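# Move the roof box onto the open hive's jars

## Task

Lift the box that sits on top of the closed hive and put it down squarely on the open hive, covering its jars. Every jar must stay where it was. Nothing may drop freely more than a few centimetres. At the end all grippers must have released and the arms must have pulled away, and the box must stay in place with no robot holding it.

## Robot and tools

ROBOTS. Four identical i2rt Big YAM arms, named arm1, arm2, arm3 and arm4. Each has six revolute joints, a two-finger gripper and a wrist camera (arm1_cam_wrist to arm4_cam_wrist). Two fixed room cameras are cam_high and cam_low. The hand reaches roughly 1.0 m from the joint1 axis. Joints move at different speeds, so the hand can sweep a wide, curved path between two postures.

FRAME AND FEET. One shared scene frame: origin on the floor, +z up, in metres. Feet and headings (degrees counter-clockwise from +x): arm1 at (-0.27, -0.67, 1.13) facing +19; arm2 at (-0.30, -0.15, 1.13) facing -10; arm3 at (0.92, -0.03, 1.08) facing -175; arm4 at (0.24, 0.68, 1.11) facing -95. "hand" means the midpoint between the fingertips (URDF link pinch); its z axis runs along the fingers and the fingers separate along its y axis. With joint1 and joint6 at 0 and the hand level and pointing forward, the wrist camera sits on top of the hand looking at the fingertips.

execute_actions. Argument "actions" is a list holding one action or nothing (empty list = just report state and pictures). The action is one object with a key per arm you want to command ("arm1"..."arm4"), each containing "joints": a dict of absolute joint targets, not offsets. Keys and ranges: joint1_rad -2.879 to 2.879 (base yaw, positive counter-clockwise from above, 0 = along the foot's heading); joint2_rad 0 to 3.141 (shoulder; 0 = upper arm pointing back about level, larger lifts it up then forward); joint3_rad 0 to 3.019 (elbow; 0 folded, larger opens); joint4_rad -1.692 to 1.57 (hand pitch, positive tips fingers up); joint5_rad -1.57 to 1.57 (hand sideways, positive to the arm's right); joint6_rad -2.094 to 2.094 (hand roll, positive clockwise seen from behind); gripper_m 0 to 0.093 (fingertip gap in metres). Angles are radians. Completion tolerances: ±0.045, 0.14, 0.09, 0.055, 0.03, 0.035 rad and ±0.003 m. Any subset of arms and joints may be given; all start at once and finish independently. An action runs at most 15 s. Optional "cameras": list of camera names, or "all"/null/omitted for every camera, [] for none. An unknown key, camera name or out-of-range number rejects the whole call and nothing moves. Grip force is about 50 to 62 N per pad (lower on some units).

wait: "seconds" 0 to 10; commands nothing new and returns the same report as an empty action. zoom_image: "camera" plus "region" [x0, y0, x1, y1] in pixels of that camera's latest full image, top-left is (0,0), at most 504 x 504. read_manual: section "licences", only returns licence text. finished_scene: "scene" integer; ends the current scene irreversibly after the last command is held and reports success.

RESULTS. Each result gives each robot's state: joint_positions, joint torques (six arm joints, with per-unit offset, scale and noise, nonzero even unloaded), and one picture per requested camera, in the order given by the "pictures" line. joint_status tells how each commanded motion ended: reached, "off_target" (stopped short and may still be pushing), "contact_stop" or "time_out" (target dropped, holds where it stopped), "not_followed" (a safety check held back that arm's joints; a line "joint command not followed" with a "cause:" appears; the gripper part still runs, and the blocked targets may be retried on later actions until replaced or the path clears). After time_out a joint may keep pushing toward its target or a point no more than 0.375, 0.375, 0.113, 0.225, 0.075, 0.3 rad (joints 1 to 6) from where it stands; on_its_own lists such uncommanded behaviour, and "held at" there is the target, not the position. To relieve a push, command the joint to its reported position. MOTOR HOT appears at 85 °C; at 100 °C an OVER-TEMPERATURE FAULT drops the whole arm and gripper until cooled, and unreached keys read "limit_stop_at_motor_heat" (resend the target). If a result reports a stop, the rest of the calls in that reply are skipped.

CAUTIONS. Joints or arms left out of an action may still be driving toward old targets, unreported. Tiny target changes may not move a joint. The arms do not stop on contact and can push very hard; sustained pushing or holding loads heats motors. A hard squeeze between two robots fails and ends the run; hard hits can too, and the anti-collision check can be late and ignores fingers, gripper housings and cameras. No status reports robot-robot contact. The simulation keeps running while you deliberate; robots hold their last command, and a loaded joint may sag. Loose objects can get brief random nudges. Never knock anything onto the floor or out of the work area, avoid drops, slips, slams and hard pushes, and keep the jars undisturbed.

Each tool is called after "Request:" as a command line: name --argument value for each argument, lists and objects as JSON in quotes; but a table of rows of numbers goes row by row, as --pt "numbers of a row", without its own name.

## Session

Request:
execute_actions --actions '[]'

Scene clock: 0.00 s.
Joint torques (N m, as the arm reports them, + toward a larger angle): no reading
Motor temperatures (°C, as the motors report them): arm1=[23 23 23 22 22 23] | arm2=[25 26 22 24 22 21] | arm3=[23 21 24 23 21 23] | arm4=[21 24 24 24 21 24]
arm1.joint_positions: joint1_rad=-0.018 joint2_rad=+0.505 joint3_rad=+1.355 joint4_rad=-1.407 joint5_rad=-0.271 joint6_rad=+0.366 gripper_m=+0.094
arm1.joint_status: not commanded
arm1.hand: x=-0.1165 y=-0.5684 z=+1.6665 quat_wxyz=(-0.414, +0.046, -0.867, -0.273) (m; scene frame)
arm2.joint_positions: joint1_rad=+0.100 joint2_rad=+0.608 joint3_rad=+1.411 joint4_rad=-1.372 joint5_rad=-0.011 joint6_rad=+0.045 gripper_m=+0.094
arm2.joint_status: not commanded
arm2.hand: x=-0.0736 y=-0.1643 z=+1.6747 quat_wxyz=(-0.480, -0.048, -0.876, +0.002) (m; scene frame)
arm3.joint_positions: joint1_rad=-0.228 joint2_rad=+0.602 joint3_rad=+1.473 joint4_rad=-1.534 joint5_rad=+0.300 joint6_rad=+0.302 gripper_m=+0.094
arm3.joint_status: not commanded
arm3.hand: x=+0.7578 y=+0.0422 z=+1.6285 quat_wxyz=(+0.099, -0.849, +0.259, +0.449) (m; scene frame)
arm4.joint_positions: joint1_rad=+0.211 joint2_rad=+0.634 joint3_rad=+1.371 joint4_rad=-1.339 joint5_rad=+0.015 joint6_rad=+0.122 gripper_m=+0.095
arm4.joint_status: not commanded
arm4.hand: x=+0.2625 y=+0.4398 z=+1.6370 quat_wxyz=(-0.369, -0.628, -0.620, +0.291) (m; scene frame)
pictures: arm1_cam_wrist, arm2_cam_wrist, arm3_cam_wrist, arm4_cam_wrist, cam_high, cam_low
Images, in order (width x height): arm1_cam_wrist 616x616, arm2_cam_wrist 616x616, arm3_cam_wrist 616x616, arm4_cam_wrist 616x616, cam_high 896x504, cam_low 896x504.

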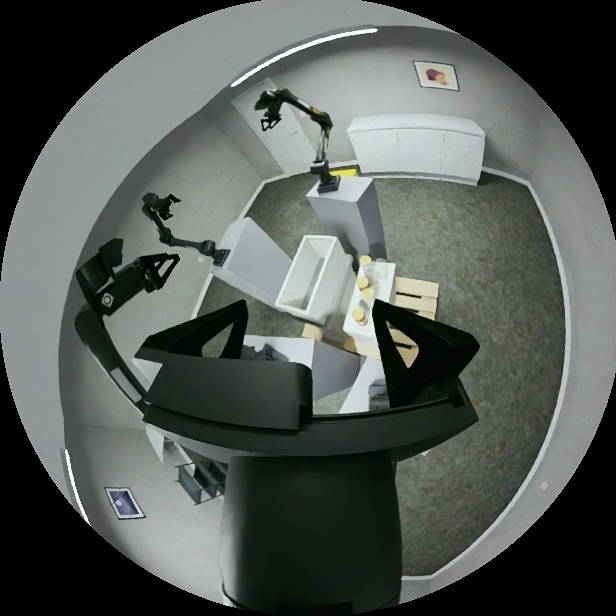

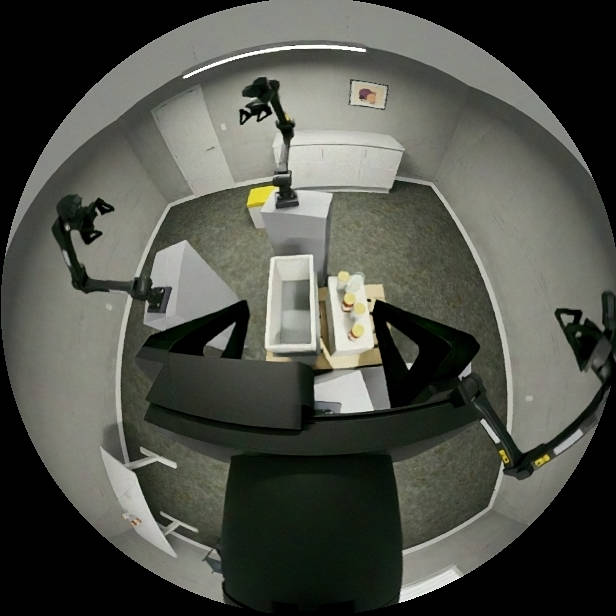

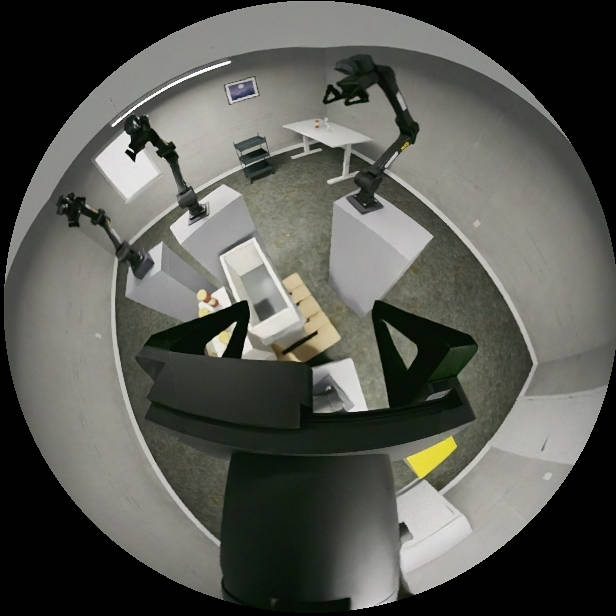

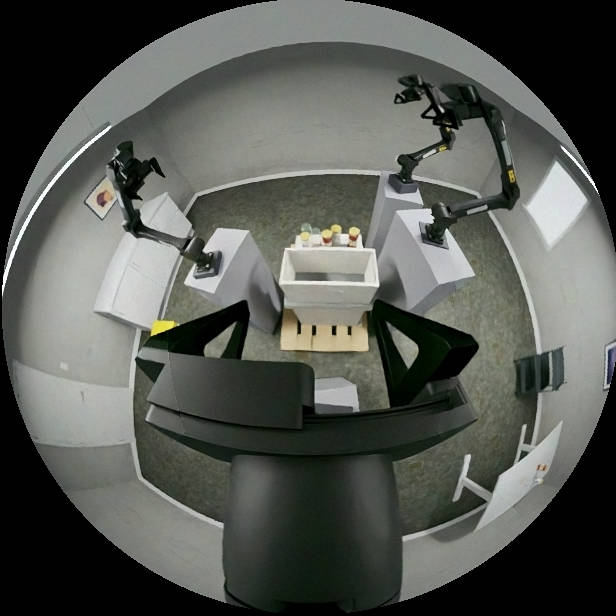

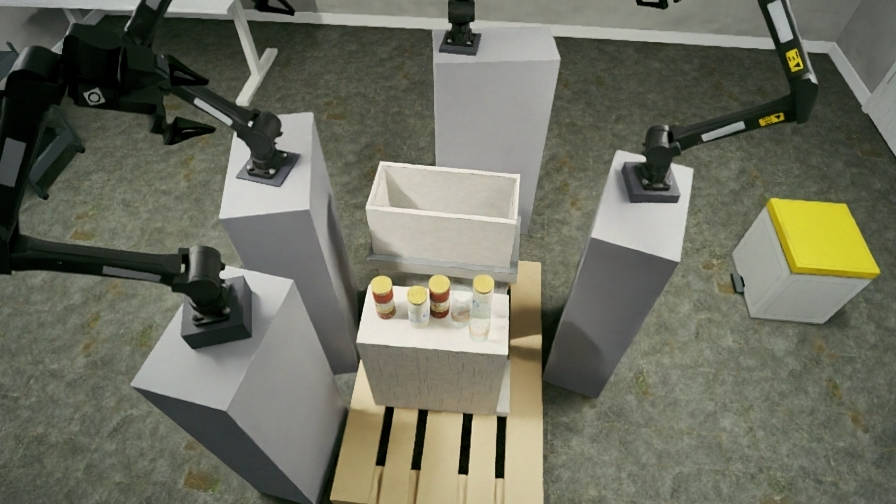

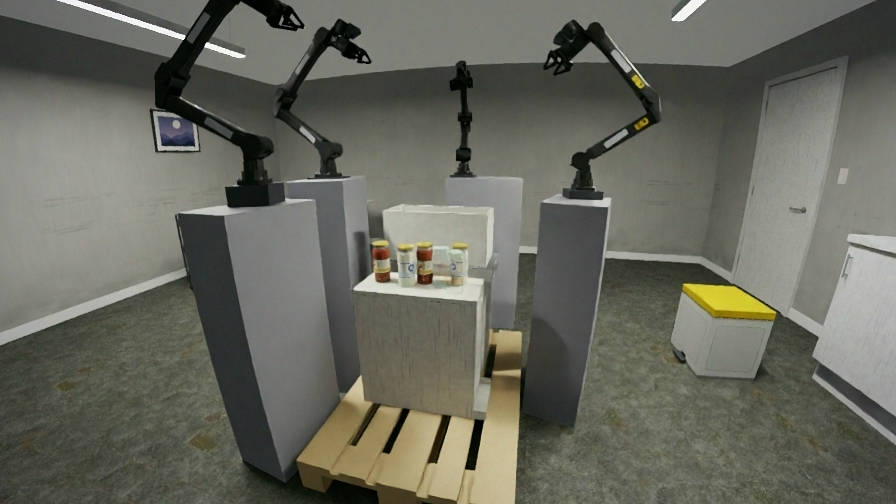

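Request:
zoom_image --camera "cam_high" --region '[330, 140, 570, 420]'

Request:
zoom_image --camera "cam_low" --region '[330, 170, 550, 430]'

Request:
zoom_image --camera "arm2_cam_wrist" --region '[230, 230, 410, 390]'

Region (330, 140, 570, 420) of cam_high's 896x504 image, scaled by 1.800, with more detail than that image has; it fills the left 432 columns of this view, and the rest is white.

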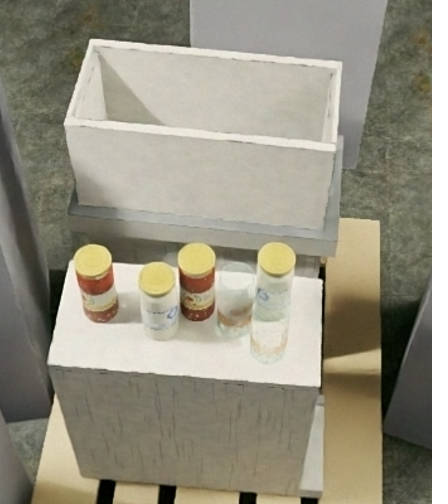

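Region (330, 170, 550, 430) of cam_low's 896x504 image, scaled by 1.938, with more detail than that image has; it fills the left 426 columns of this view, and the rest is white.

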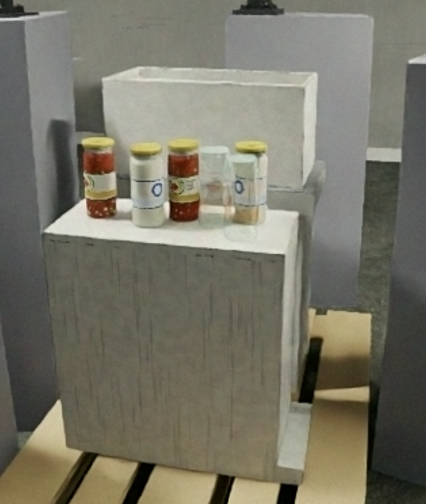

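Region (230, 230, 410, 390) of arm2_cam_wrist's 616x616 image, scaled by 2.800, with more detail than that image has.

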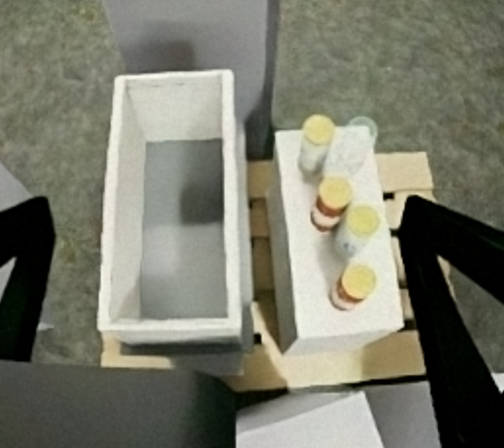

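Request:
execute_actions --actions '[{"arm2":{"joints":{"joint1_rad":0.481,"joint2_rad":1.565,"joint3_rad":0.685,"joint4_rad":-0.691,"joint5_rad":0,"joint6_rad":1.878,"gripper_m":0.07}},"arm3":{"joints":{"joint1_rad":-0.04,"joint2_rad":1.653,"joint3_rad":0.985,"joint4_rad":-0.903,"joint5_rad":0,"joint6_rad":-1.524,"gripper_m":0.07}},"arm1":{"joints":{"joint1_rad":-1.0}}}]'

Scene clock: 5.20 s.
Joint torques (N m, as the arm reports them, + toward a larger angle): arm1=[ 0.    4.02  7.91  2.54 -0.05  0.04] | arm2=[ 0.7  -7.84  6.8   0.74  0.13 -0.09] | arm3=[ -0.2  -11.71   8.84   0.33  -0.2   -0.08] | arm4=[-1.93  0.67 11.64  1.84 -0.08 -0.02]
Motor temperatures (°C, as the motors report them): arm1=[23 23 23 22 22 23] | arm2=[25 26 23 24 22 21] | arm3=[23 21 25 23 21 23] | arm4=[21 24 26 24 21 24]
arm1.joint_positions: joint1_rad=-0.993 joint2_rad=+0.505 joint3_rad=+1.355 joint4_rad=-1.407 joint5_rad=-0.271 joint6_rad=+0.366 gripper_m=+0.094
arm1.joint_status: all done
arm1.hand: x=-0.1023 y=-0.7407 z=+1.6665 quat_wxyz=(-0.494, -0.366, -0.788, -0.047) (m; scene frame)
arm2.joint_positions: joint1_rad=+0.484 joint2_rad=+1.555 joint3_rad=+0.677 joint4_rad=-0.702 joint5_rad=+0.000 joint6_rad=+1.868 gripper_m=+0.070
arm2.joint_status: all done
arm2.hand: x=+0.0143 y=-0.0510 z=+1.1000 quat_wxyz=(+0.002, -0.702, -0.712, +0.004) (m; scene frame)
arm3.joint_positions: joint1_rad=-0.042 joint2_rad=+1.648 joint3_rad=+0.965 joint4_rad=-0.913 joint5_rad=+0.003 joint6_rad=-1.514 gripper_m=+0.070
arm3.joint_status: all done
arm3.hand: x=+0.5150 y=-0.0489 z=+1.1012 quat_wxyz=(-0.001, -0.712, -0.702, -0.007) (m; scene frame)
arm4.joint_positions: joint1_rad=+0.211 joint2_rad=+0.634 joint3_rad=+1.371 joint4_rad=-1.339 joint5_rad=+0.015 joint6_rad=+0.122 gripper_m=+0.095
arm4.joint_status: not commanded
arm4.hand: x=+0.2625 y=+0.4398 z=+1.6370 quat_wxyz=(-0.369, -0.628, -0.620, +0.291) (m; scene frame)
pictures: arm1_cam_wrist, arm2_cam_wrist, arm3_cam_wrist, arm4_cam_wrist, cam_high, cam_low
Images, in order (width x height): arm1_cam_wrist 616x616, arm2_cam_wrist 616x616, arm3_cam_wrist 616x616, arm4_cam_wrist 616x616, cam_high 896x504, cam_low 896x504.

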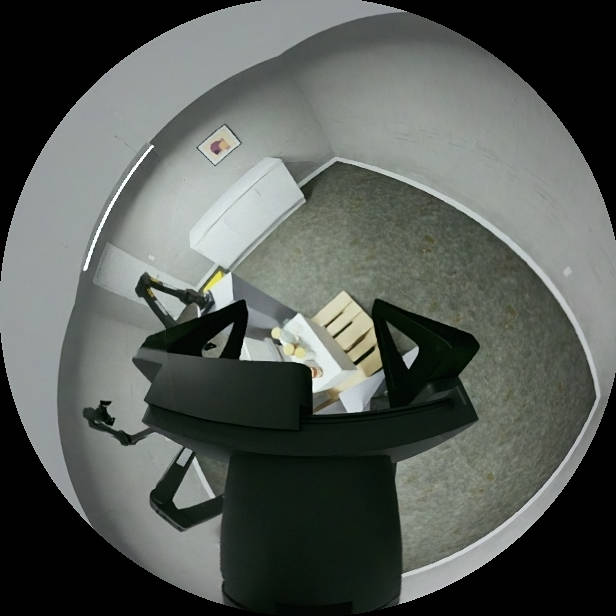

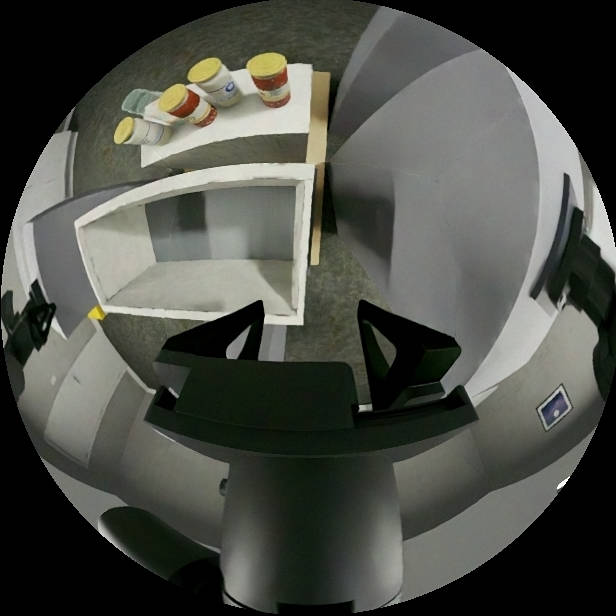

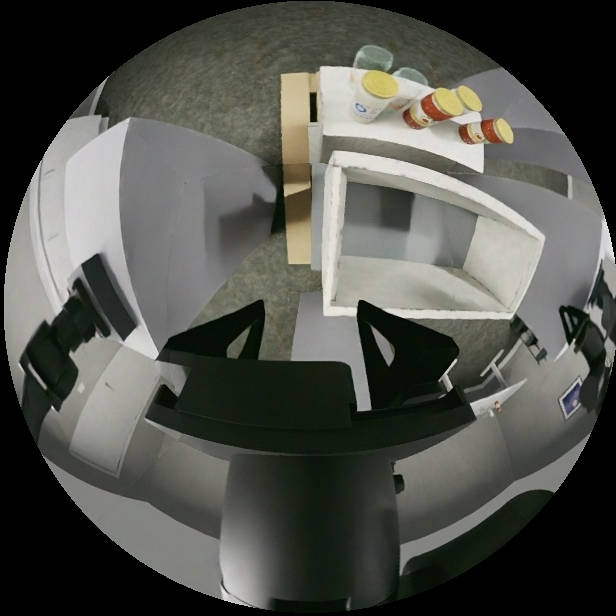

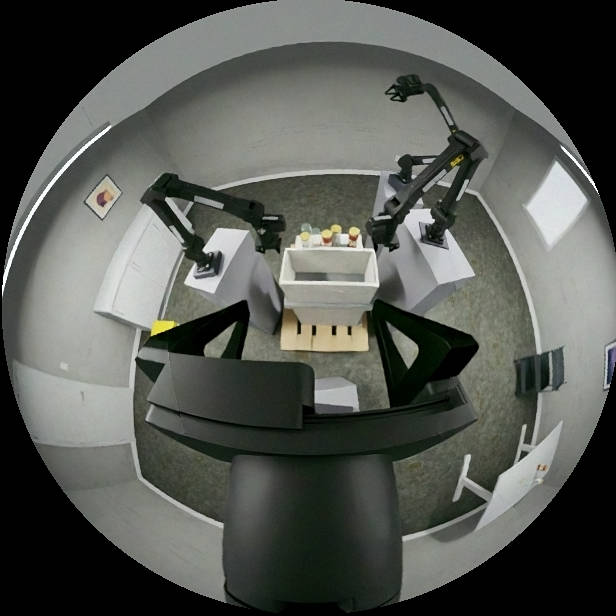

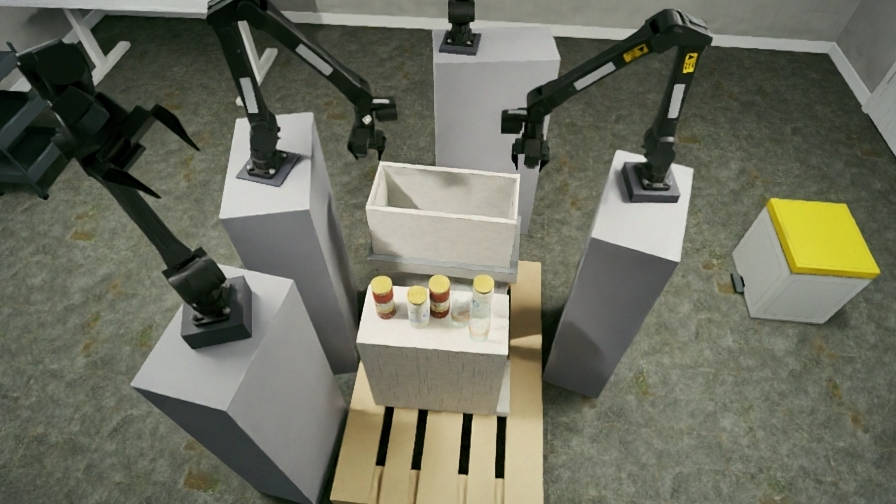

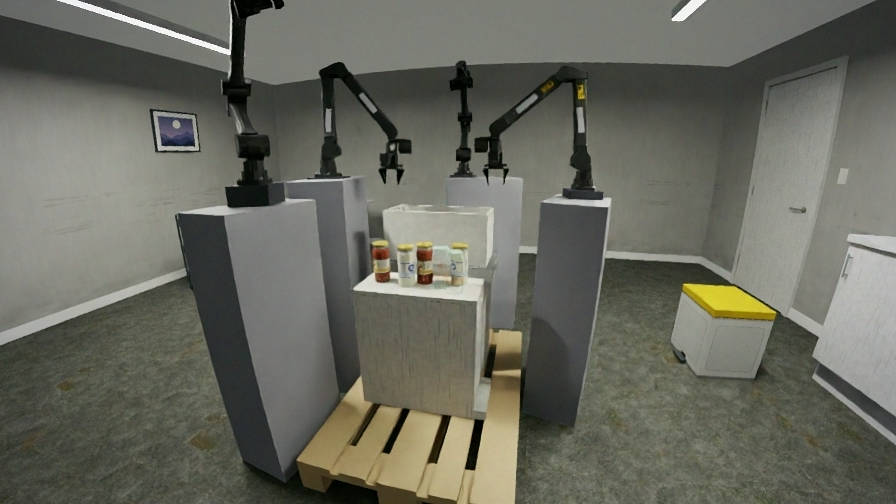

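Request:
zoom_image --camera "arm2_cam_wrist" --region '[200, 50, 400, 350]'

Request:
zoom_image --camera "arm3_cam_wrist" --region '[240, 40, 440, 340]'

Region (200, 50, 400, 350) of arm2_cam_wrist's 616x616 image, scaled by 1.680, with more detail than that image has.

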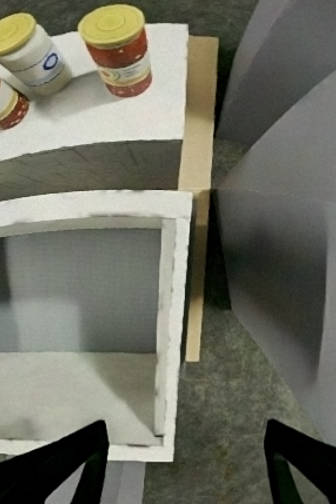

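Region (240, 40, 440, 340) of arm3_cam_wrist's 616x616 image, scaled by 1.680, with more detail than that image has.

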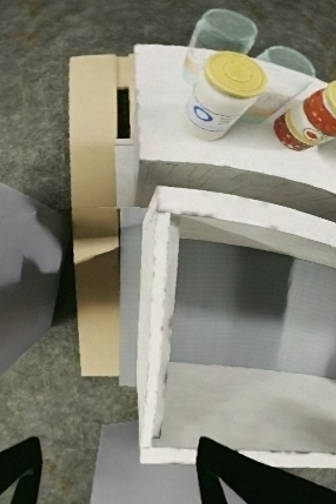

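Request:
execute_actions --actions '[{"arm2":{"joints":{"joint1_rad":0.450,"joint2_rad":1.872,"joint3_rad":0.675,"joint4_rad":-0.360,"joint6_rad":1.885}},"arm3":{"joints":{"joint1_rad":0.009,"joint2_rad":1.916,"joint3_rad":1.01,"joint4_rad":-0.642,"joint6_rad":-1.44}}}]' --cameras '["arm2_cam_wrist","arm3_cam_wrist","cam_low"]'

Scene clock: 8.77 s.
Joint torques (N m, as the arm reports them, + toward a larger angle): arm1=[ 0.04  4.03  7.89  2.53 -0.04  0.04] | arm2=[  0.71 -10.52   3.12   0.75   0.13  -0.05] | arm3=[ -0.53 -15.     7.18   0.32  -0.15   0.13] | arm4=[-1.82  1.   11.66  1.8  -0.1  -0.03]
Motor temperatures (°C, as the motors report them): arm1=[23 23 24 22 22 23] | arm2=[25 26 24 24 22 21] | arm3=[23 21 26 23 21 23] | arm4=[21 24 26 24 21 24]
arm1.joint_positions: joint1_rad=-0.993 joint2_rad=+0.505 joint3_rad=+1.355 joint4_rad=-1.407 joint5_rad=-0.271 joint6_rad=+0.366 gripper_m=+0.094
arm1.joint_status: not commanded
arm1.hand: x=-0.1023 y=-0.7407 z=+1.6665 quat_wxyz=(-0.494, -0.366, -0.788, -0.047) (m; scene frame)
arm2.joint_positions: joint1_rad=+0.453 joint2_rad=+1.872 joint3_rad=+0.677 joint4_rad=-0.371 joint5_rad=+0.000 joint6_rad=+1.875 gripper_m=+0.070
arm2.joint_status: all done
arm2.hand: x=+0.0314 y=-0.0566 z=+1.0002 quat_wxyz=(-0.001, -0.715, -0.699, -0.002) (m; scene frame)
arm3.joint_positions: joint1_rad=+0.011 joint2_rad=+1.926 joint3_rad=+0.988 joint4_rad=-0.652 joint5_rad=+0.002 joint6_rad=-1.449 gripper_m=+0.070
arm3.joint_status: all done
arm3.hand: x=+0.4855 y=-0.0731 z=+0.9935 quat_wxyz=(+0.001, -0.716, -0.698, -0.005) (m; scene frame)
arm4.joint_positions: joint1_rad=+0.211 joint2_rad=+0.634 joint3_rad=+1.371 joint4_rad=-1.339 joint5_rad=+0.015 joint6_rad=+0.122 gripper_m=+0.095
arm4.joint_status: not commanded
arm4.hand: x=+0.2625 y=+0.4398 z=+1.6370 quat_wxyz=(-0.369, -0.628, -0.620, +0.291) (m; scene frame)
pictures: arm2_cam_wrist, arm3_cam_wrist, cam_low
Images, in order (width x height): arm2_cam_wrist 616x616, arm3_cam_wrist 616x616, cam_low 896x504.

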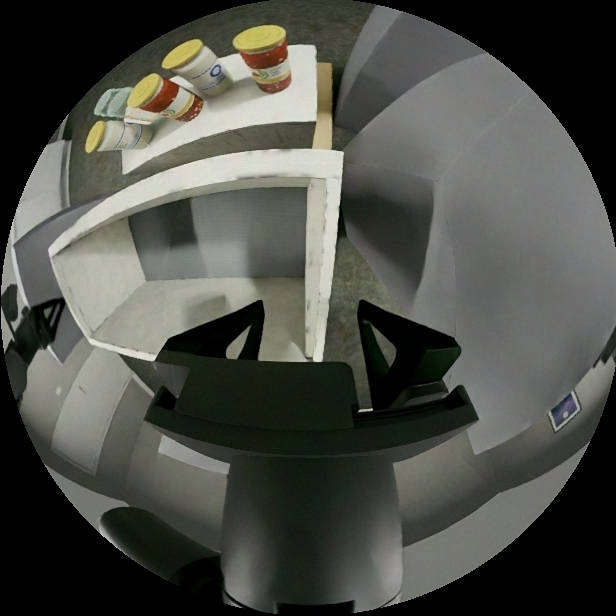

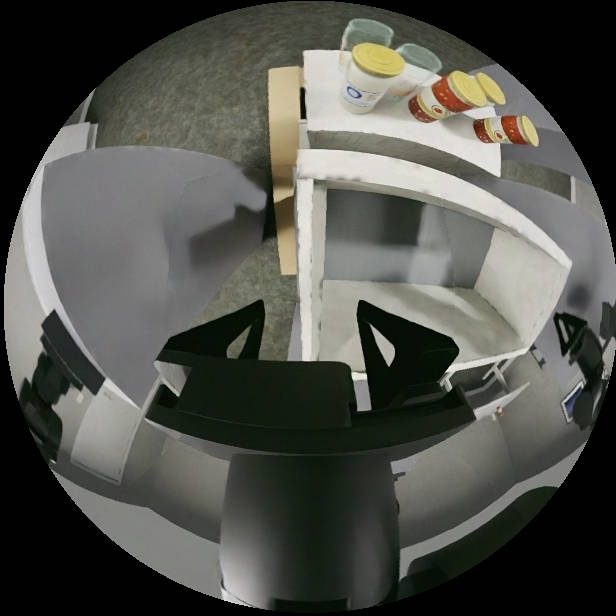

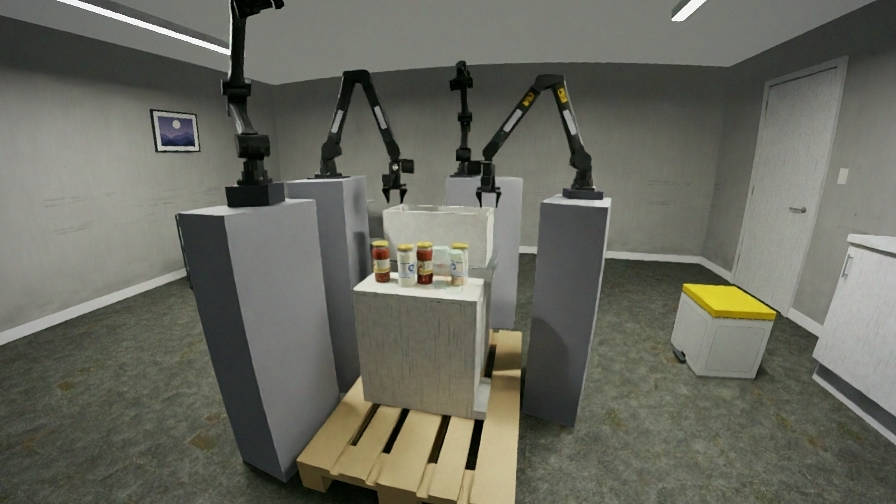

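Request:
execute_actions --actions '[{"arm2":{"joints":{"joint2_rad":2.083,"joint3_rad":0.705,"joint4_rad":-0.167}},"arm3":{"joints":{"joint2_rad":2.053,"joint3_rad":1.005,"joint4_rad":-0.483}}}]' --cameras '["arm2_cam_wrist","arm3_cam_wrist","cam_low"]'

Scene clock: 10.13 s.
Joint torques (N m, as the arm reports them, + toward a larger angle): arm1=[ 0.07  4.    7.89  2.49 -0.05  0.04] | arm2=[  0.71 -11.5    1.94   0.78   0.13  -0.05] | arm3=[ -0.54 -15.37   5.79   0.39  -0.15   0.14] | arm4=[-1.76  0.97 11.7   1.62 -0.06 -0.01]
Motor temperatures (°C, as the motors report them): arm1=[23 23 24 22 22 23] | arm2=[25 26 24 24 22 21] | arm3=[23 22 26 23 21 23] | arm4=[21 24 26 24 21 24]
arm1.joint_positions: joint1_rad=-0.993 joint2_rad=+0.505 joint3_rad=+1.355 joint4_rad=-1.407 joint5_rad=-0.271 joint6_rad=+0.366 gripper_m=+0.094
arm1.joint_status: not commanded
arm1.hand: x=-0.1023 y=-0.7407 z=+1.6665 quat_wxyz=(-0.494, -0.366, -0.788, -0.047) (m; scene frame)
arm2.joint_positions: joint1_rad=+0.453 joint2_rad=+2.084 joint3_rad=+0.701 joint4_rad=-0.177 joint5_rad=+0.000 joint6_rad=+1.876 gripper_m=+0.070
arm2.joint_status: all done
arm2.hand: x=+0.0321 y=-0.0565 z=+0.9355 quat_wxyz=(-0.003, -0.715, -0.699, -0.004) (m; scene frame)
arm3.joint_positions: joint1_rad=+0.011 joint2_rad=+2.062 joint3_rad=+0.988 joint4_rad=-0.493 joint5_rad=+0.002 joint6_rad=-1.449 gripper_m=+0.070
arm3.joint_status: all done
arm3.hand: x=+0.4799 y=-0.0734 z=+0.9364 quat_wxyz=(+0.008, -0.716, -0.698, +0.004) (m; scene frame)
arm4.joint_positions: joint1_rad=+0.211 joint2_rad=+0.634 joint3_rad=+1.371 joint4_rad=-1.339 joint5_rad=+0.015 joint6_rad=+0.122 gripper_m=+0.095
arm4.joint_status: not commanded
arm4.hand: x=+0.2625 y=+0.4398 z=+1.6370 quat_wxyz=(-0.369, -0.628, -0.620, +0.291) (m; scene frame)
pictures: arm2_cam_wrist, arm3_cam_wrist, cam_low
Images, in order (width x height): arm2_cam_wrist 616x616, arm3_cam_wrist 616x616, cam_low 896x504.

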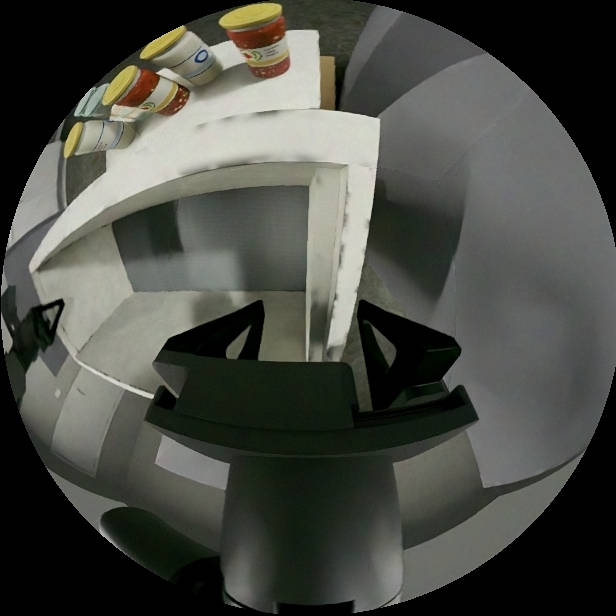

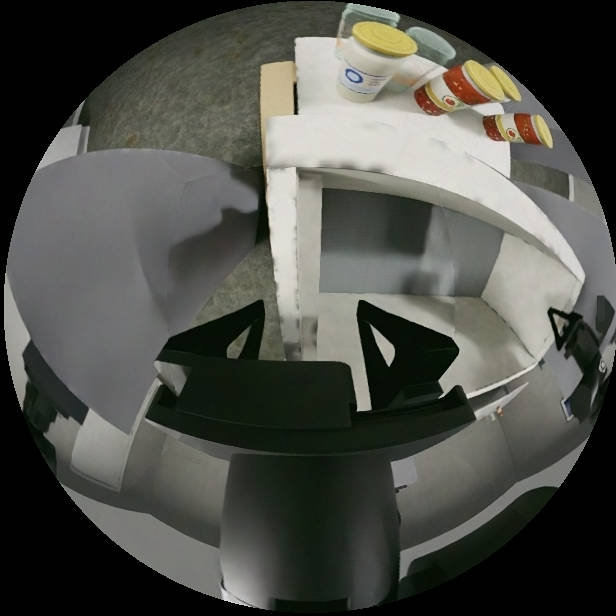

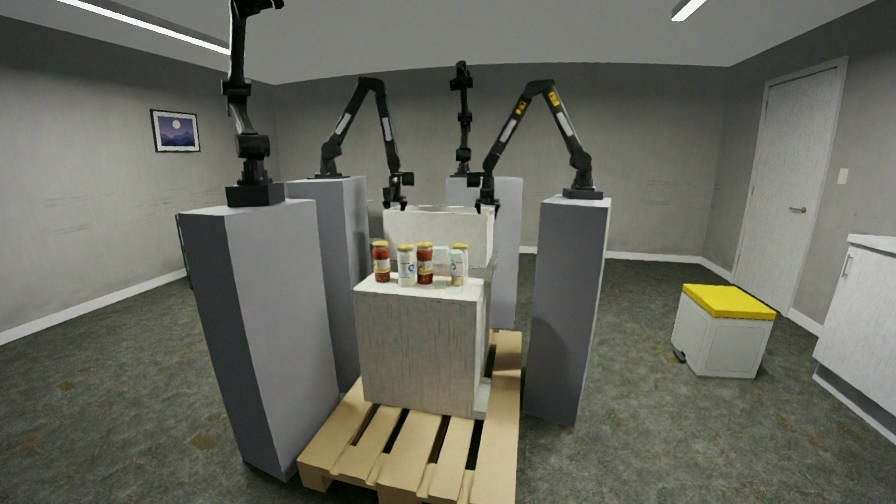

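Request:
execute_actions --actions '[{"arm2":{"joints":{"joint3_rad":0.682,"gripper_m":0.0}},"arm3":{"joints":{"joint3_rad":0.975,"gripper_m":0.0}}}]' --cameras '["arm2_cam_wrist","arm3_cam_wrist","cam_low"]'

Scene clock: 11.03 s.
Joint torques (N m, as the arm reports them, + toward a larger angle): arm1=[ 0.14  3.93  7.89  2.56 -0.05  0.04] | arm2=[  0.8  -11.23   1.32   0.3    0.21  -0.21] | arm3=[ -0.59 -15.2    4.24   0.18  -0.13   0.12] | arm4=[-1.84  0.87 11.59  1.93 -0.08 -0.04]
Motor temperatures (°C, as the motors report them): arm1=[23 23 24 22 22 23] | arm2=[25 26 23 24 22 21] | arm3=[23 22 26 23 21 23] | arm4=[21 24 27 24 21 24]
arm1.joint_positions: joint1_rad=-0.993 joint2_rad=+0.505 joint3_rad=+1.355 joint4_rad=-1.407 joint5_rad=-0.271 joint6_rad=+0.366 gripper_m=+0.094
arm1.joint_status: not commanded
arm1.hand: x=-0.1023 y=-0.7407 z=+1.6665 quat_wxyz=(-0.494, -0.366, -0.788, -0.047) (m; scene frame)
arm2.joint_positions: joint1_rad=+0.452 joint2_rad=+2.084 joint3_rad=+0.683 joint4_rad=-0.168 joint5_rad=-0.002 joint6_rad=+1.893 gripper_m=+0.019
arm2.joint_status: gripper_m off_target (ended at +0.019, target +0.000); the others done
arm2.hand: x=+0.0238 y=-0.0588 z=+0.9344 quat_wxyz=(+0.000, -0.722, -0.692, -0.001) (m; scene frame)
arm3.joint_positions: joint1_rad=+0.011 joint2_rad=+2.060 joint3_rad=+0.976 joint4_rad=-0.489 joint5_rad=+0.001 joint6_rad=-1.448 gripper_m=+0.018
arm3.joint_status: gripper_m off_target (ended at +0.018, target +0.000); the others done
arm3.hand: x=+0.4854 y=-0.0729 z=+0.9348 quat_wxyz=(+0.006, -0.717, -0.697, +0.002) (m; scene frame)
arm4.joint_positions: joint1_rad=+0.211 joint2_rad=+0.634 joint3_rad=+1.371 joint4_rad=-1.339 joint5_rad=+0.015 joint6_rad=+0.122 gripper_m=+0.095
arm4.joint_status: not commanded
arm4.hand: x=+0.2625 y=+0.4398 z=+1.6370 quat_wxyz=(-0.369, -0.628, -0.620, +0.291) (m; scene frame)
pictures: arm2_cam_wrist, arm3_cam_wrist, cam_low
Images, in order (width x height): arm2_cam_wrist 616x616, arm3_cam_wrist 616x616, cam_low 896x504.

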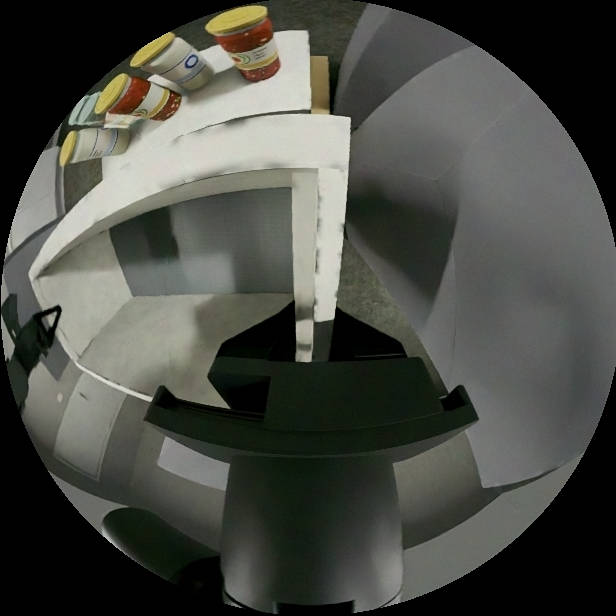

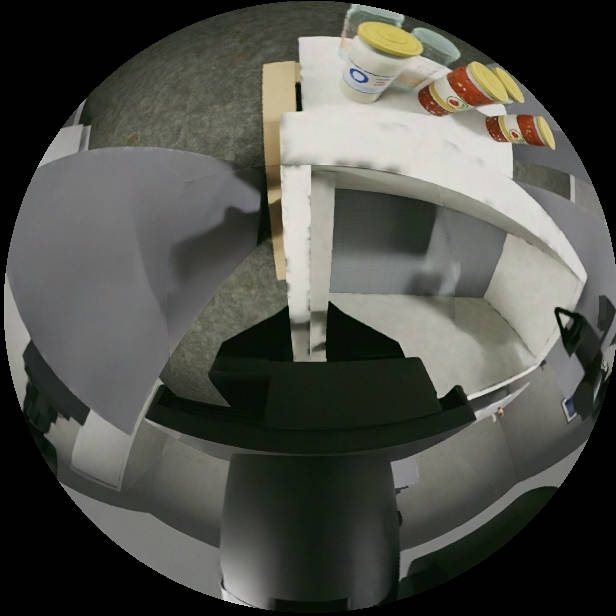

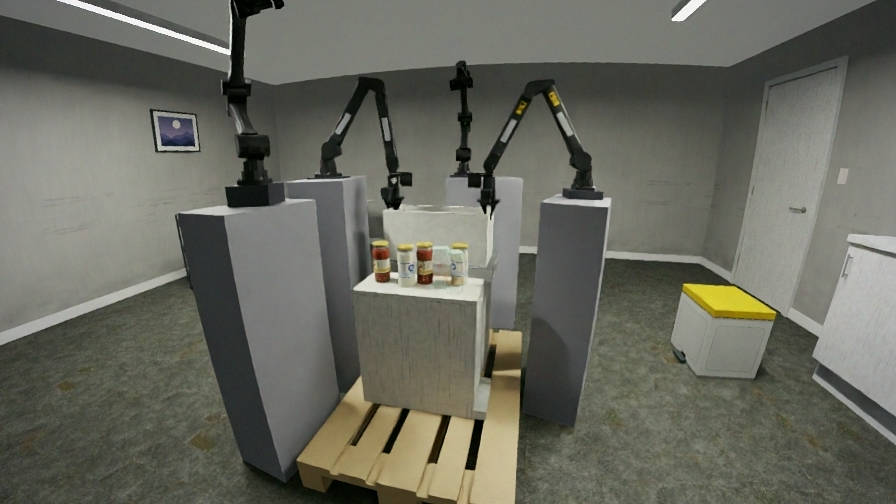

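Request:
execute_actions --actions '[{"arm2":{"joints":{"joint2_rad":1.855,"joint3_rad":0.66,"joint4_rad":-0.37}},"arm3":{"joints":{"joint2_rad":1.89,"joint3_rad":0.99,"joint4_rad":-0.652}}}]' --cameras '["arm2_cam_wrist","arm3_cam_wrist","cam_low"]'

Scene clock: 12.30 s.
Joint torques (N m, as the arm reports them, + toward a larger angle): arm1=[ 0.01  4.12  7.9   2.5  -0.05  0.03] | arm2=[  0.94 -12.73   3.26  -0.92  -0.15  -0.22] | arm3=[ -0.48 -17.08   6.5   -1.67   0.03   0.12] | arm4=[-1.77  1.35 11.76  1.92 -0.09 -0.01]
Motor temperatures (°C, as the motors report them): arm1=[23 23 24 22 22 23] | arm2=[25 26 23 24 22 21] | arm3=[23 22 26 23 21 23] | arm4=[21 24 27 24 21 24]
arm1.joint_positions: joint1_rad=-0.993 joint2_rad=+0.505 joint3_rad=+1.355 joint4_rad=-1.407 joint5_rad=-0.271 joint6_rad=+0.366 gripper_m=+0.094
arm1.joint_status: not commanded
arm1.hand: x=-0.1023 y=-0.7407 z=+1.6665 quat_wxyz=(-0.494, -0.366, -0.788, -0.047) (m; scene frame)
arm2.joint_positions: joint1_rad=+0.450 joint2_rad=+1.885 joint3_rad=+0.657 joint4_rad=-0.346 joint5_rad=+0.008 joint6_rad=+1.893 gripper_m=+0.019
arm2.joint_status: all done
arm2.hand: x=+0.0234 y=-0.0613 z=+0.9936 quat_wxyz=(-0.003, -0.723, -0.691, +0.004) (m; scene frame)
arm3.joint_positions: joint1_rad=+0.011 joint2_rad=+1.934 joint3_rad=+0.977 joint4_rad=-0.617 joint5_rad=-0.003 joint6_rad=-1.448 gripper_m=+0.018
arm3.joint_status: all done
arm3.hand: x=+0.4852 y=-0.0737 z=+0.9876 quat_wxyz=(+0.004, -0.717, -0.697, +0.003) (m; scene frame)
arm4.joint_positions: joint1_rad=+0.211 joint2_rad=+0.634 joint3_rad=+1.371 joint4_rad=-1.339 joint5_rad=+0.015 joint6_rad=+0.122 gripper_m=+0.095
arm4.joint_status: not commanded
arm4.hand: x=+0.2625 y=+0.4398 z=+1.6370 quat_wxyz=(-0.369, -0.628, -0.620, +0.291) (m; scene frame)
pictures: arm2_cam_wrist, arm3_cam_wrist, cam_low
Images, in order (width x height): arm2_cam_wrist 616x616, arm3_cam_wrist 616x616, cam_low 896x504.

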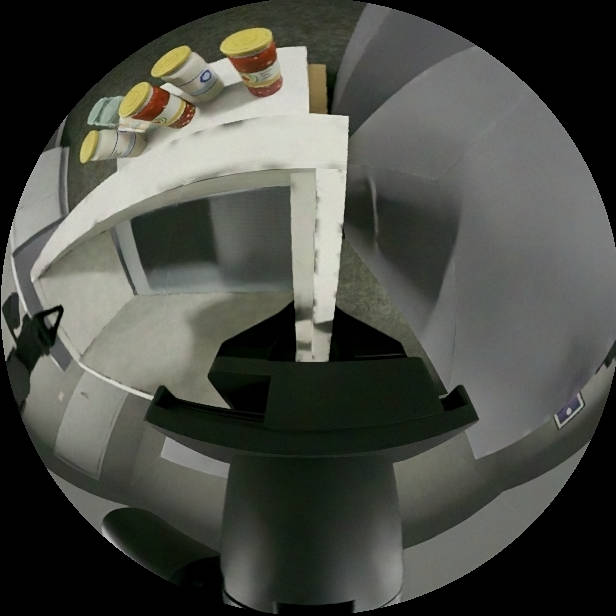

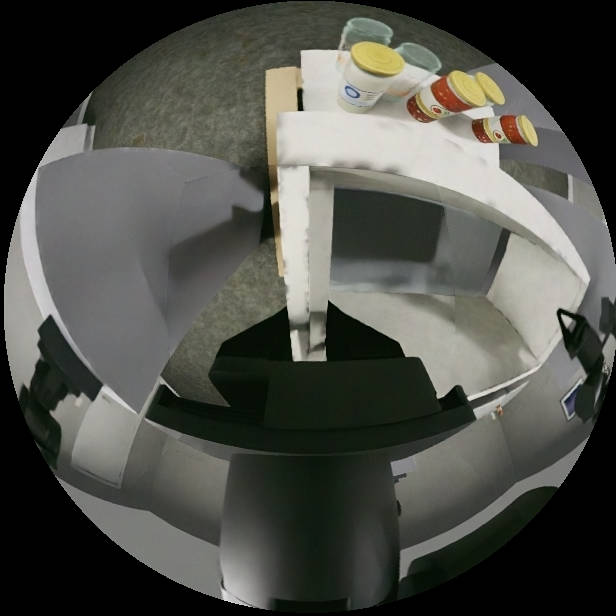

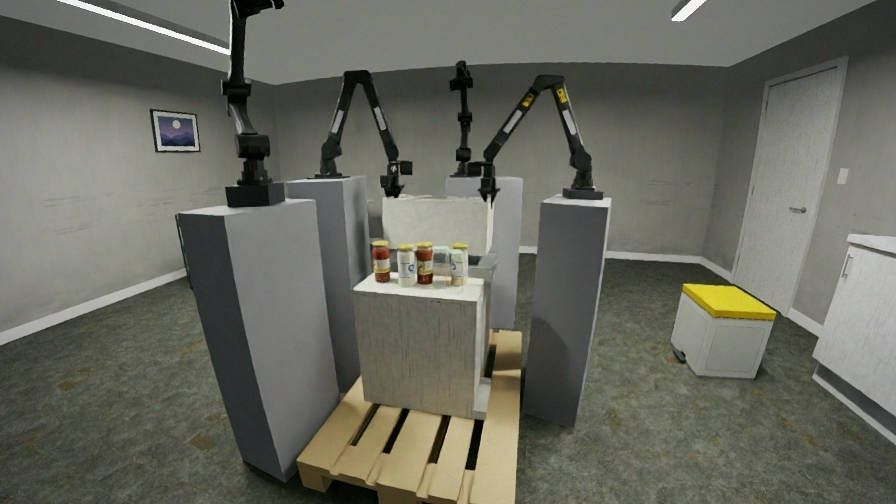

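Request:
execute_actions --actions '[{"arm2":{"joints":{"joint2_rad":1.62,"joint3_rad":0.68,"joint4_rad":-0.606}},"arm3":{"joints":{"joint2_rad":1.718,"joint3_rad":1.034,"joint4_rad":-0.838}}}]' --cameras '[]'

Request:
execute_actions --actions '[{"arm2":{"joints":{"joint2_rad":1.443,"joint3_rad":0.74,"joint4_rad":-0.842}},"arm3":{"joints":{"joint2_rad":1.603,"joint3_rad":1.106,"joint4_rad":-1.023}}}]' --cameras '["arm2_cam_wrist","arm3_cam_wrist","cam_low","cam_high"]'

Scene clock: 13.80 s.
Joint torques (N m, as the arm reports them, + toward a larger angle): arm1=[-0.01  3.99  7.88  2.53 -0.04  0.03] | arm2=[  1.11 -10.73   6.61  -1.43  -0.11  -0.24] | arm3=[ -0.52 -16.17  10.06  -1.74  -0.02   0.13] | arm4=[-2.41  1.7  11.85  1.67 -0.09  0.  ]
Motor temperatures (°C, as the motors report them): arm1=[23 23 25 22 22 23] | arm2=[25 26 23 24 22 21] | arm3=[23 22 26 23 21 23] | arm4=[21 24 27 24 21 24]
arm1.joint_positions: joint1_rad=-0.993 joint2_rad=+0.505 joint3_rad=+1.355 joint4_rad=-1.407 joint5_rad=-0.271 joint6_rad=+0.366 gripper_m=+0.094
arm1.joint_status: not commanded
arm1.hand: x=-0.1023 y=-0.7407 z=+1.6665 quat_wxyz=(-0.494, -0.366, -0.788, -0.047) (m; scene frame)
arm2.joint_positions: joint1_rad=+0.449 joint2_rad=+1.647 joint3_rad=+0.664 joint4_rad=-0.571 joint5_rad=+0.009 joint6_rad=+1.895 gripper_m=+0.018
arm2.joint_status: all done
arm2.hand: x=+0.0266 y=-0.0610 z=+1.0688 quat_wxyz=(-0.008, -0.724, -0.690, -0.005) (m; scene frame)
arm3.joint_positions: joint1_rad=+0.011 joint2_rad=+1.760 joint3_rad=+0.993 joint4_rad=-0.801 joint5_rad=-0.002 joint6_rad=-1.448 gripper_m=+0.018
arm3.joint_status: all done
arm3.hand: x=+0.4898 y=-0.0734 z=+1.0640 quat_wxyz=(+0.006, -0.717, -0.697, +0.005) (m; scene frame)
arm4.joint_positions: joint1_rad=+0.211 joint2_rad=+0.634 joint3_rad=+1.371 joint4_rad=-1.339 joint5_rad=+0.015 joint6_rad=+0.122 gripper_m=+0.095
arm4.joint_status: not commanded
arm4.hand: x=+0.2625 y=+0.4398 z=+1.6370 quat_wxyz=(-0.369, -0.628, -0.620, +0.291) (m; scene frame)
pictures: none
No camera images: the call's "cameras" was empty. Leave "cameras" out to get every camera's image.

Scene clock: 14.80 s.
Joint torques (N m, as the arm reports them, + toward a larger angle): arm1=[ 0.03  3.93  7.88  2.55 -0.05  0.03] | arm2=[  1.09 -10.09   9.87  -2.08  -0.24  -0.23] | arm3=[ -0.49 -16.13  11.56  -2.34   0.01   0.13] | arm4=[-1.82  1.14 11.76  1.62 -0.1   0.03]
Motor temperatures (°C, as the motors report them): arm1=[23 23 25 22 22 23] | arm2=[25 26 24 24 22 21] | arm3=[23 22 26 23 21 23] | arm4=[21 24 27 24 21 24]
arm1.joint_positions: joint1_rad=-0.993 joint2_rad=+0.505 joint3_rad=+1.355 joint4_rad=-1.407 joint5_rad=-0.271 joint6_rad=+0.366 gripper_m=+0.094
arm1.joint_status: not commanded
arm1.hand: x=-0.1023 y=-0.7407 z=+1.6665 quat_wxyz=(-0.494, -0.366, -0.788, -0.047) (m; scene frame)
arm2.joint_positions: joint1_rad=+0.448 joint2_rad=+1.470 joint3_rad=+0.706 joint4_rad=-0.794 joint5_rad=+0.011 joint6_rad=+1.895 gripper_m=+0.018
arm2.joint_status: all done
arm2.hand: x=+0.0228 y=-0.0624 z=+1.1336 quat_wxyz=(-0.008, -0.724, -0.690, -0.003) (m; scene frame)
arm3.joint_positions: joint1_rad=+0.011 joint2_rad=+1.653 joint3_rad=+1.059 joint4_rad=-0.973 joint5_rad=-0.003 joint6_rad=-1.448 gripper_m=+0.018
arm3.joint_status: all done
arm3.hand: x=+0.4876 y=-0.0741 z=+1.1283 quat_wxyz=(+0.006, -0.717, -0.697, +0.006) (m; scene frame)
arm4.joint_positions: joint1_rad=+0.211 joint2_rad=+0.634 joint3_rad=+1.371 joint4_rad=-1.339 joint5_rad=+0.015 joint6_rad=+0.122 gripper_m=+0.095
arm4.joint_status: not commanded
arm4.hand: x=+0.2625 y=+0.4398 z=+1.6370 quat_wxyz=(-0.369, -0.628, -0.620, +0.291) (m; scene frame)
pictures: arm2_cam_wrist, arm3_cam_wrist, cam_high, cam_low
Images, in order (width x height): arm2_cam_wrist 616x616, arm3_cam_wrist 616x616, cam_high 896x504, cam_low 896x504.

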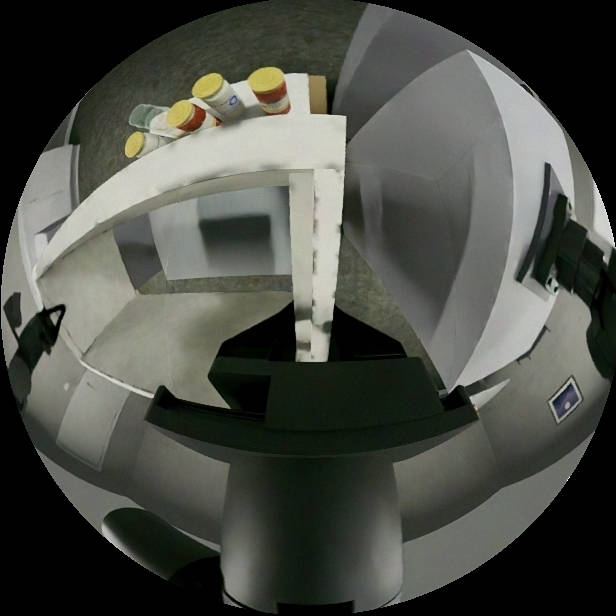

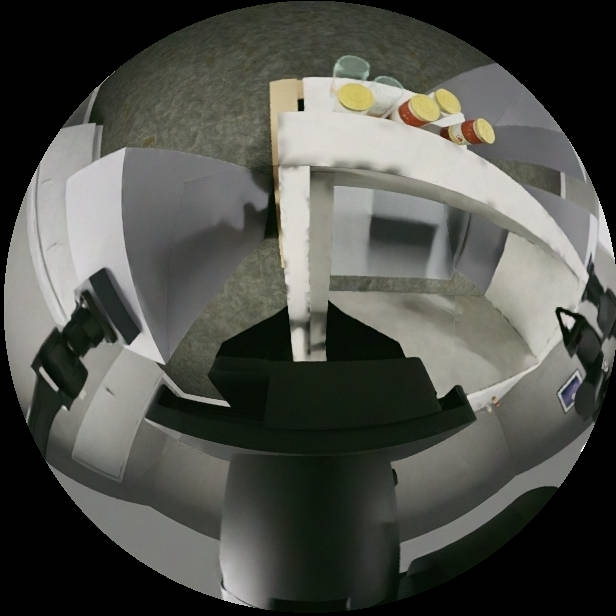

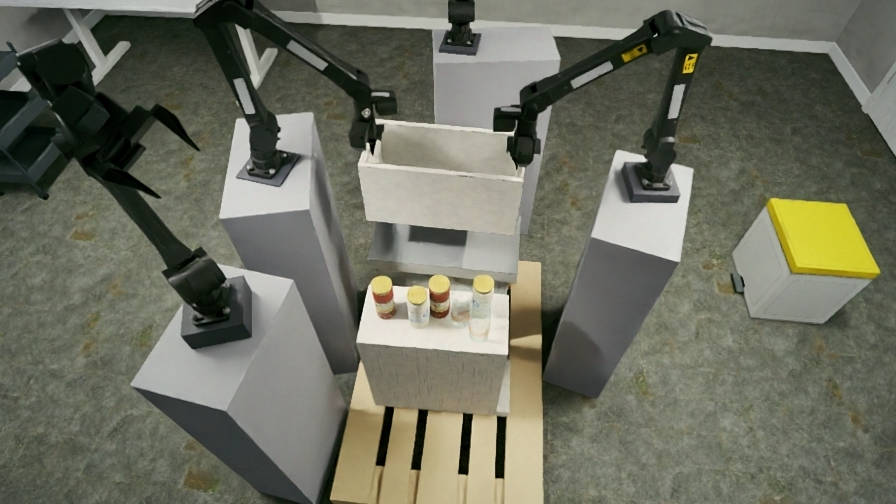

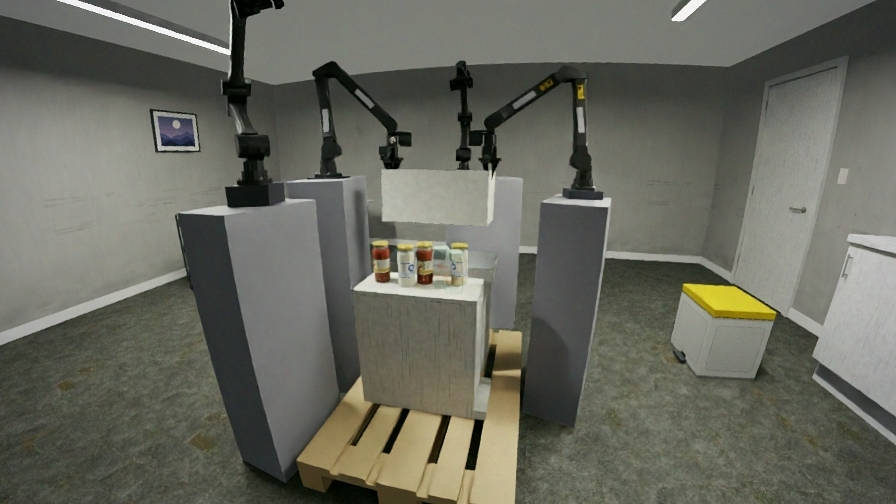

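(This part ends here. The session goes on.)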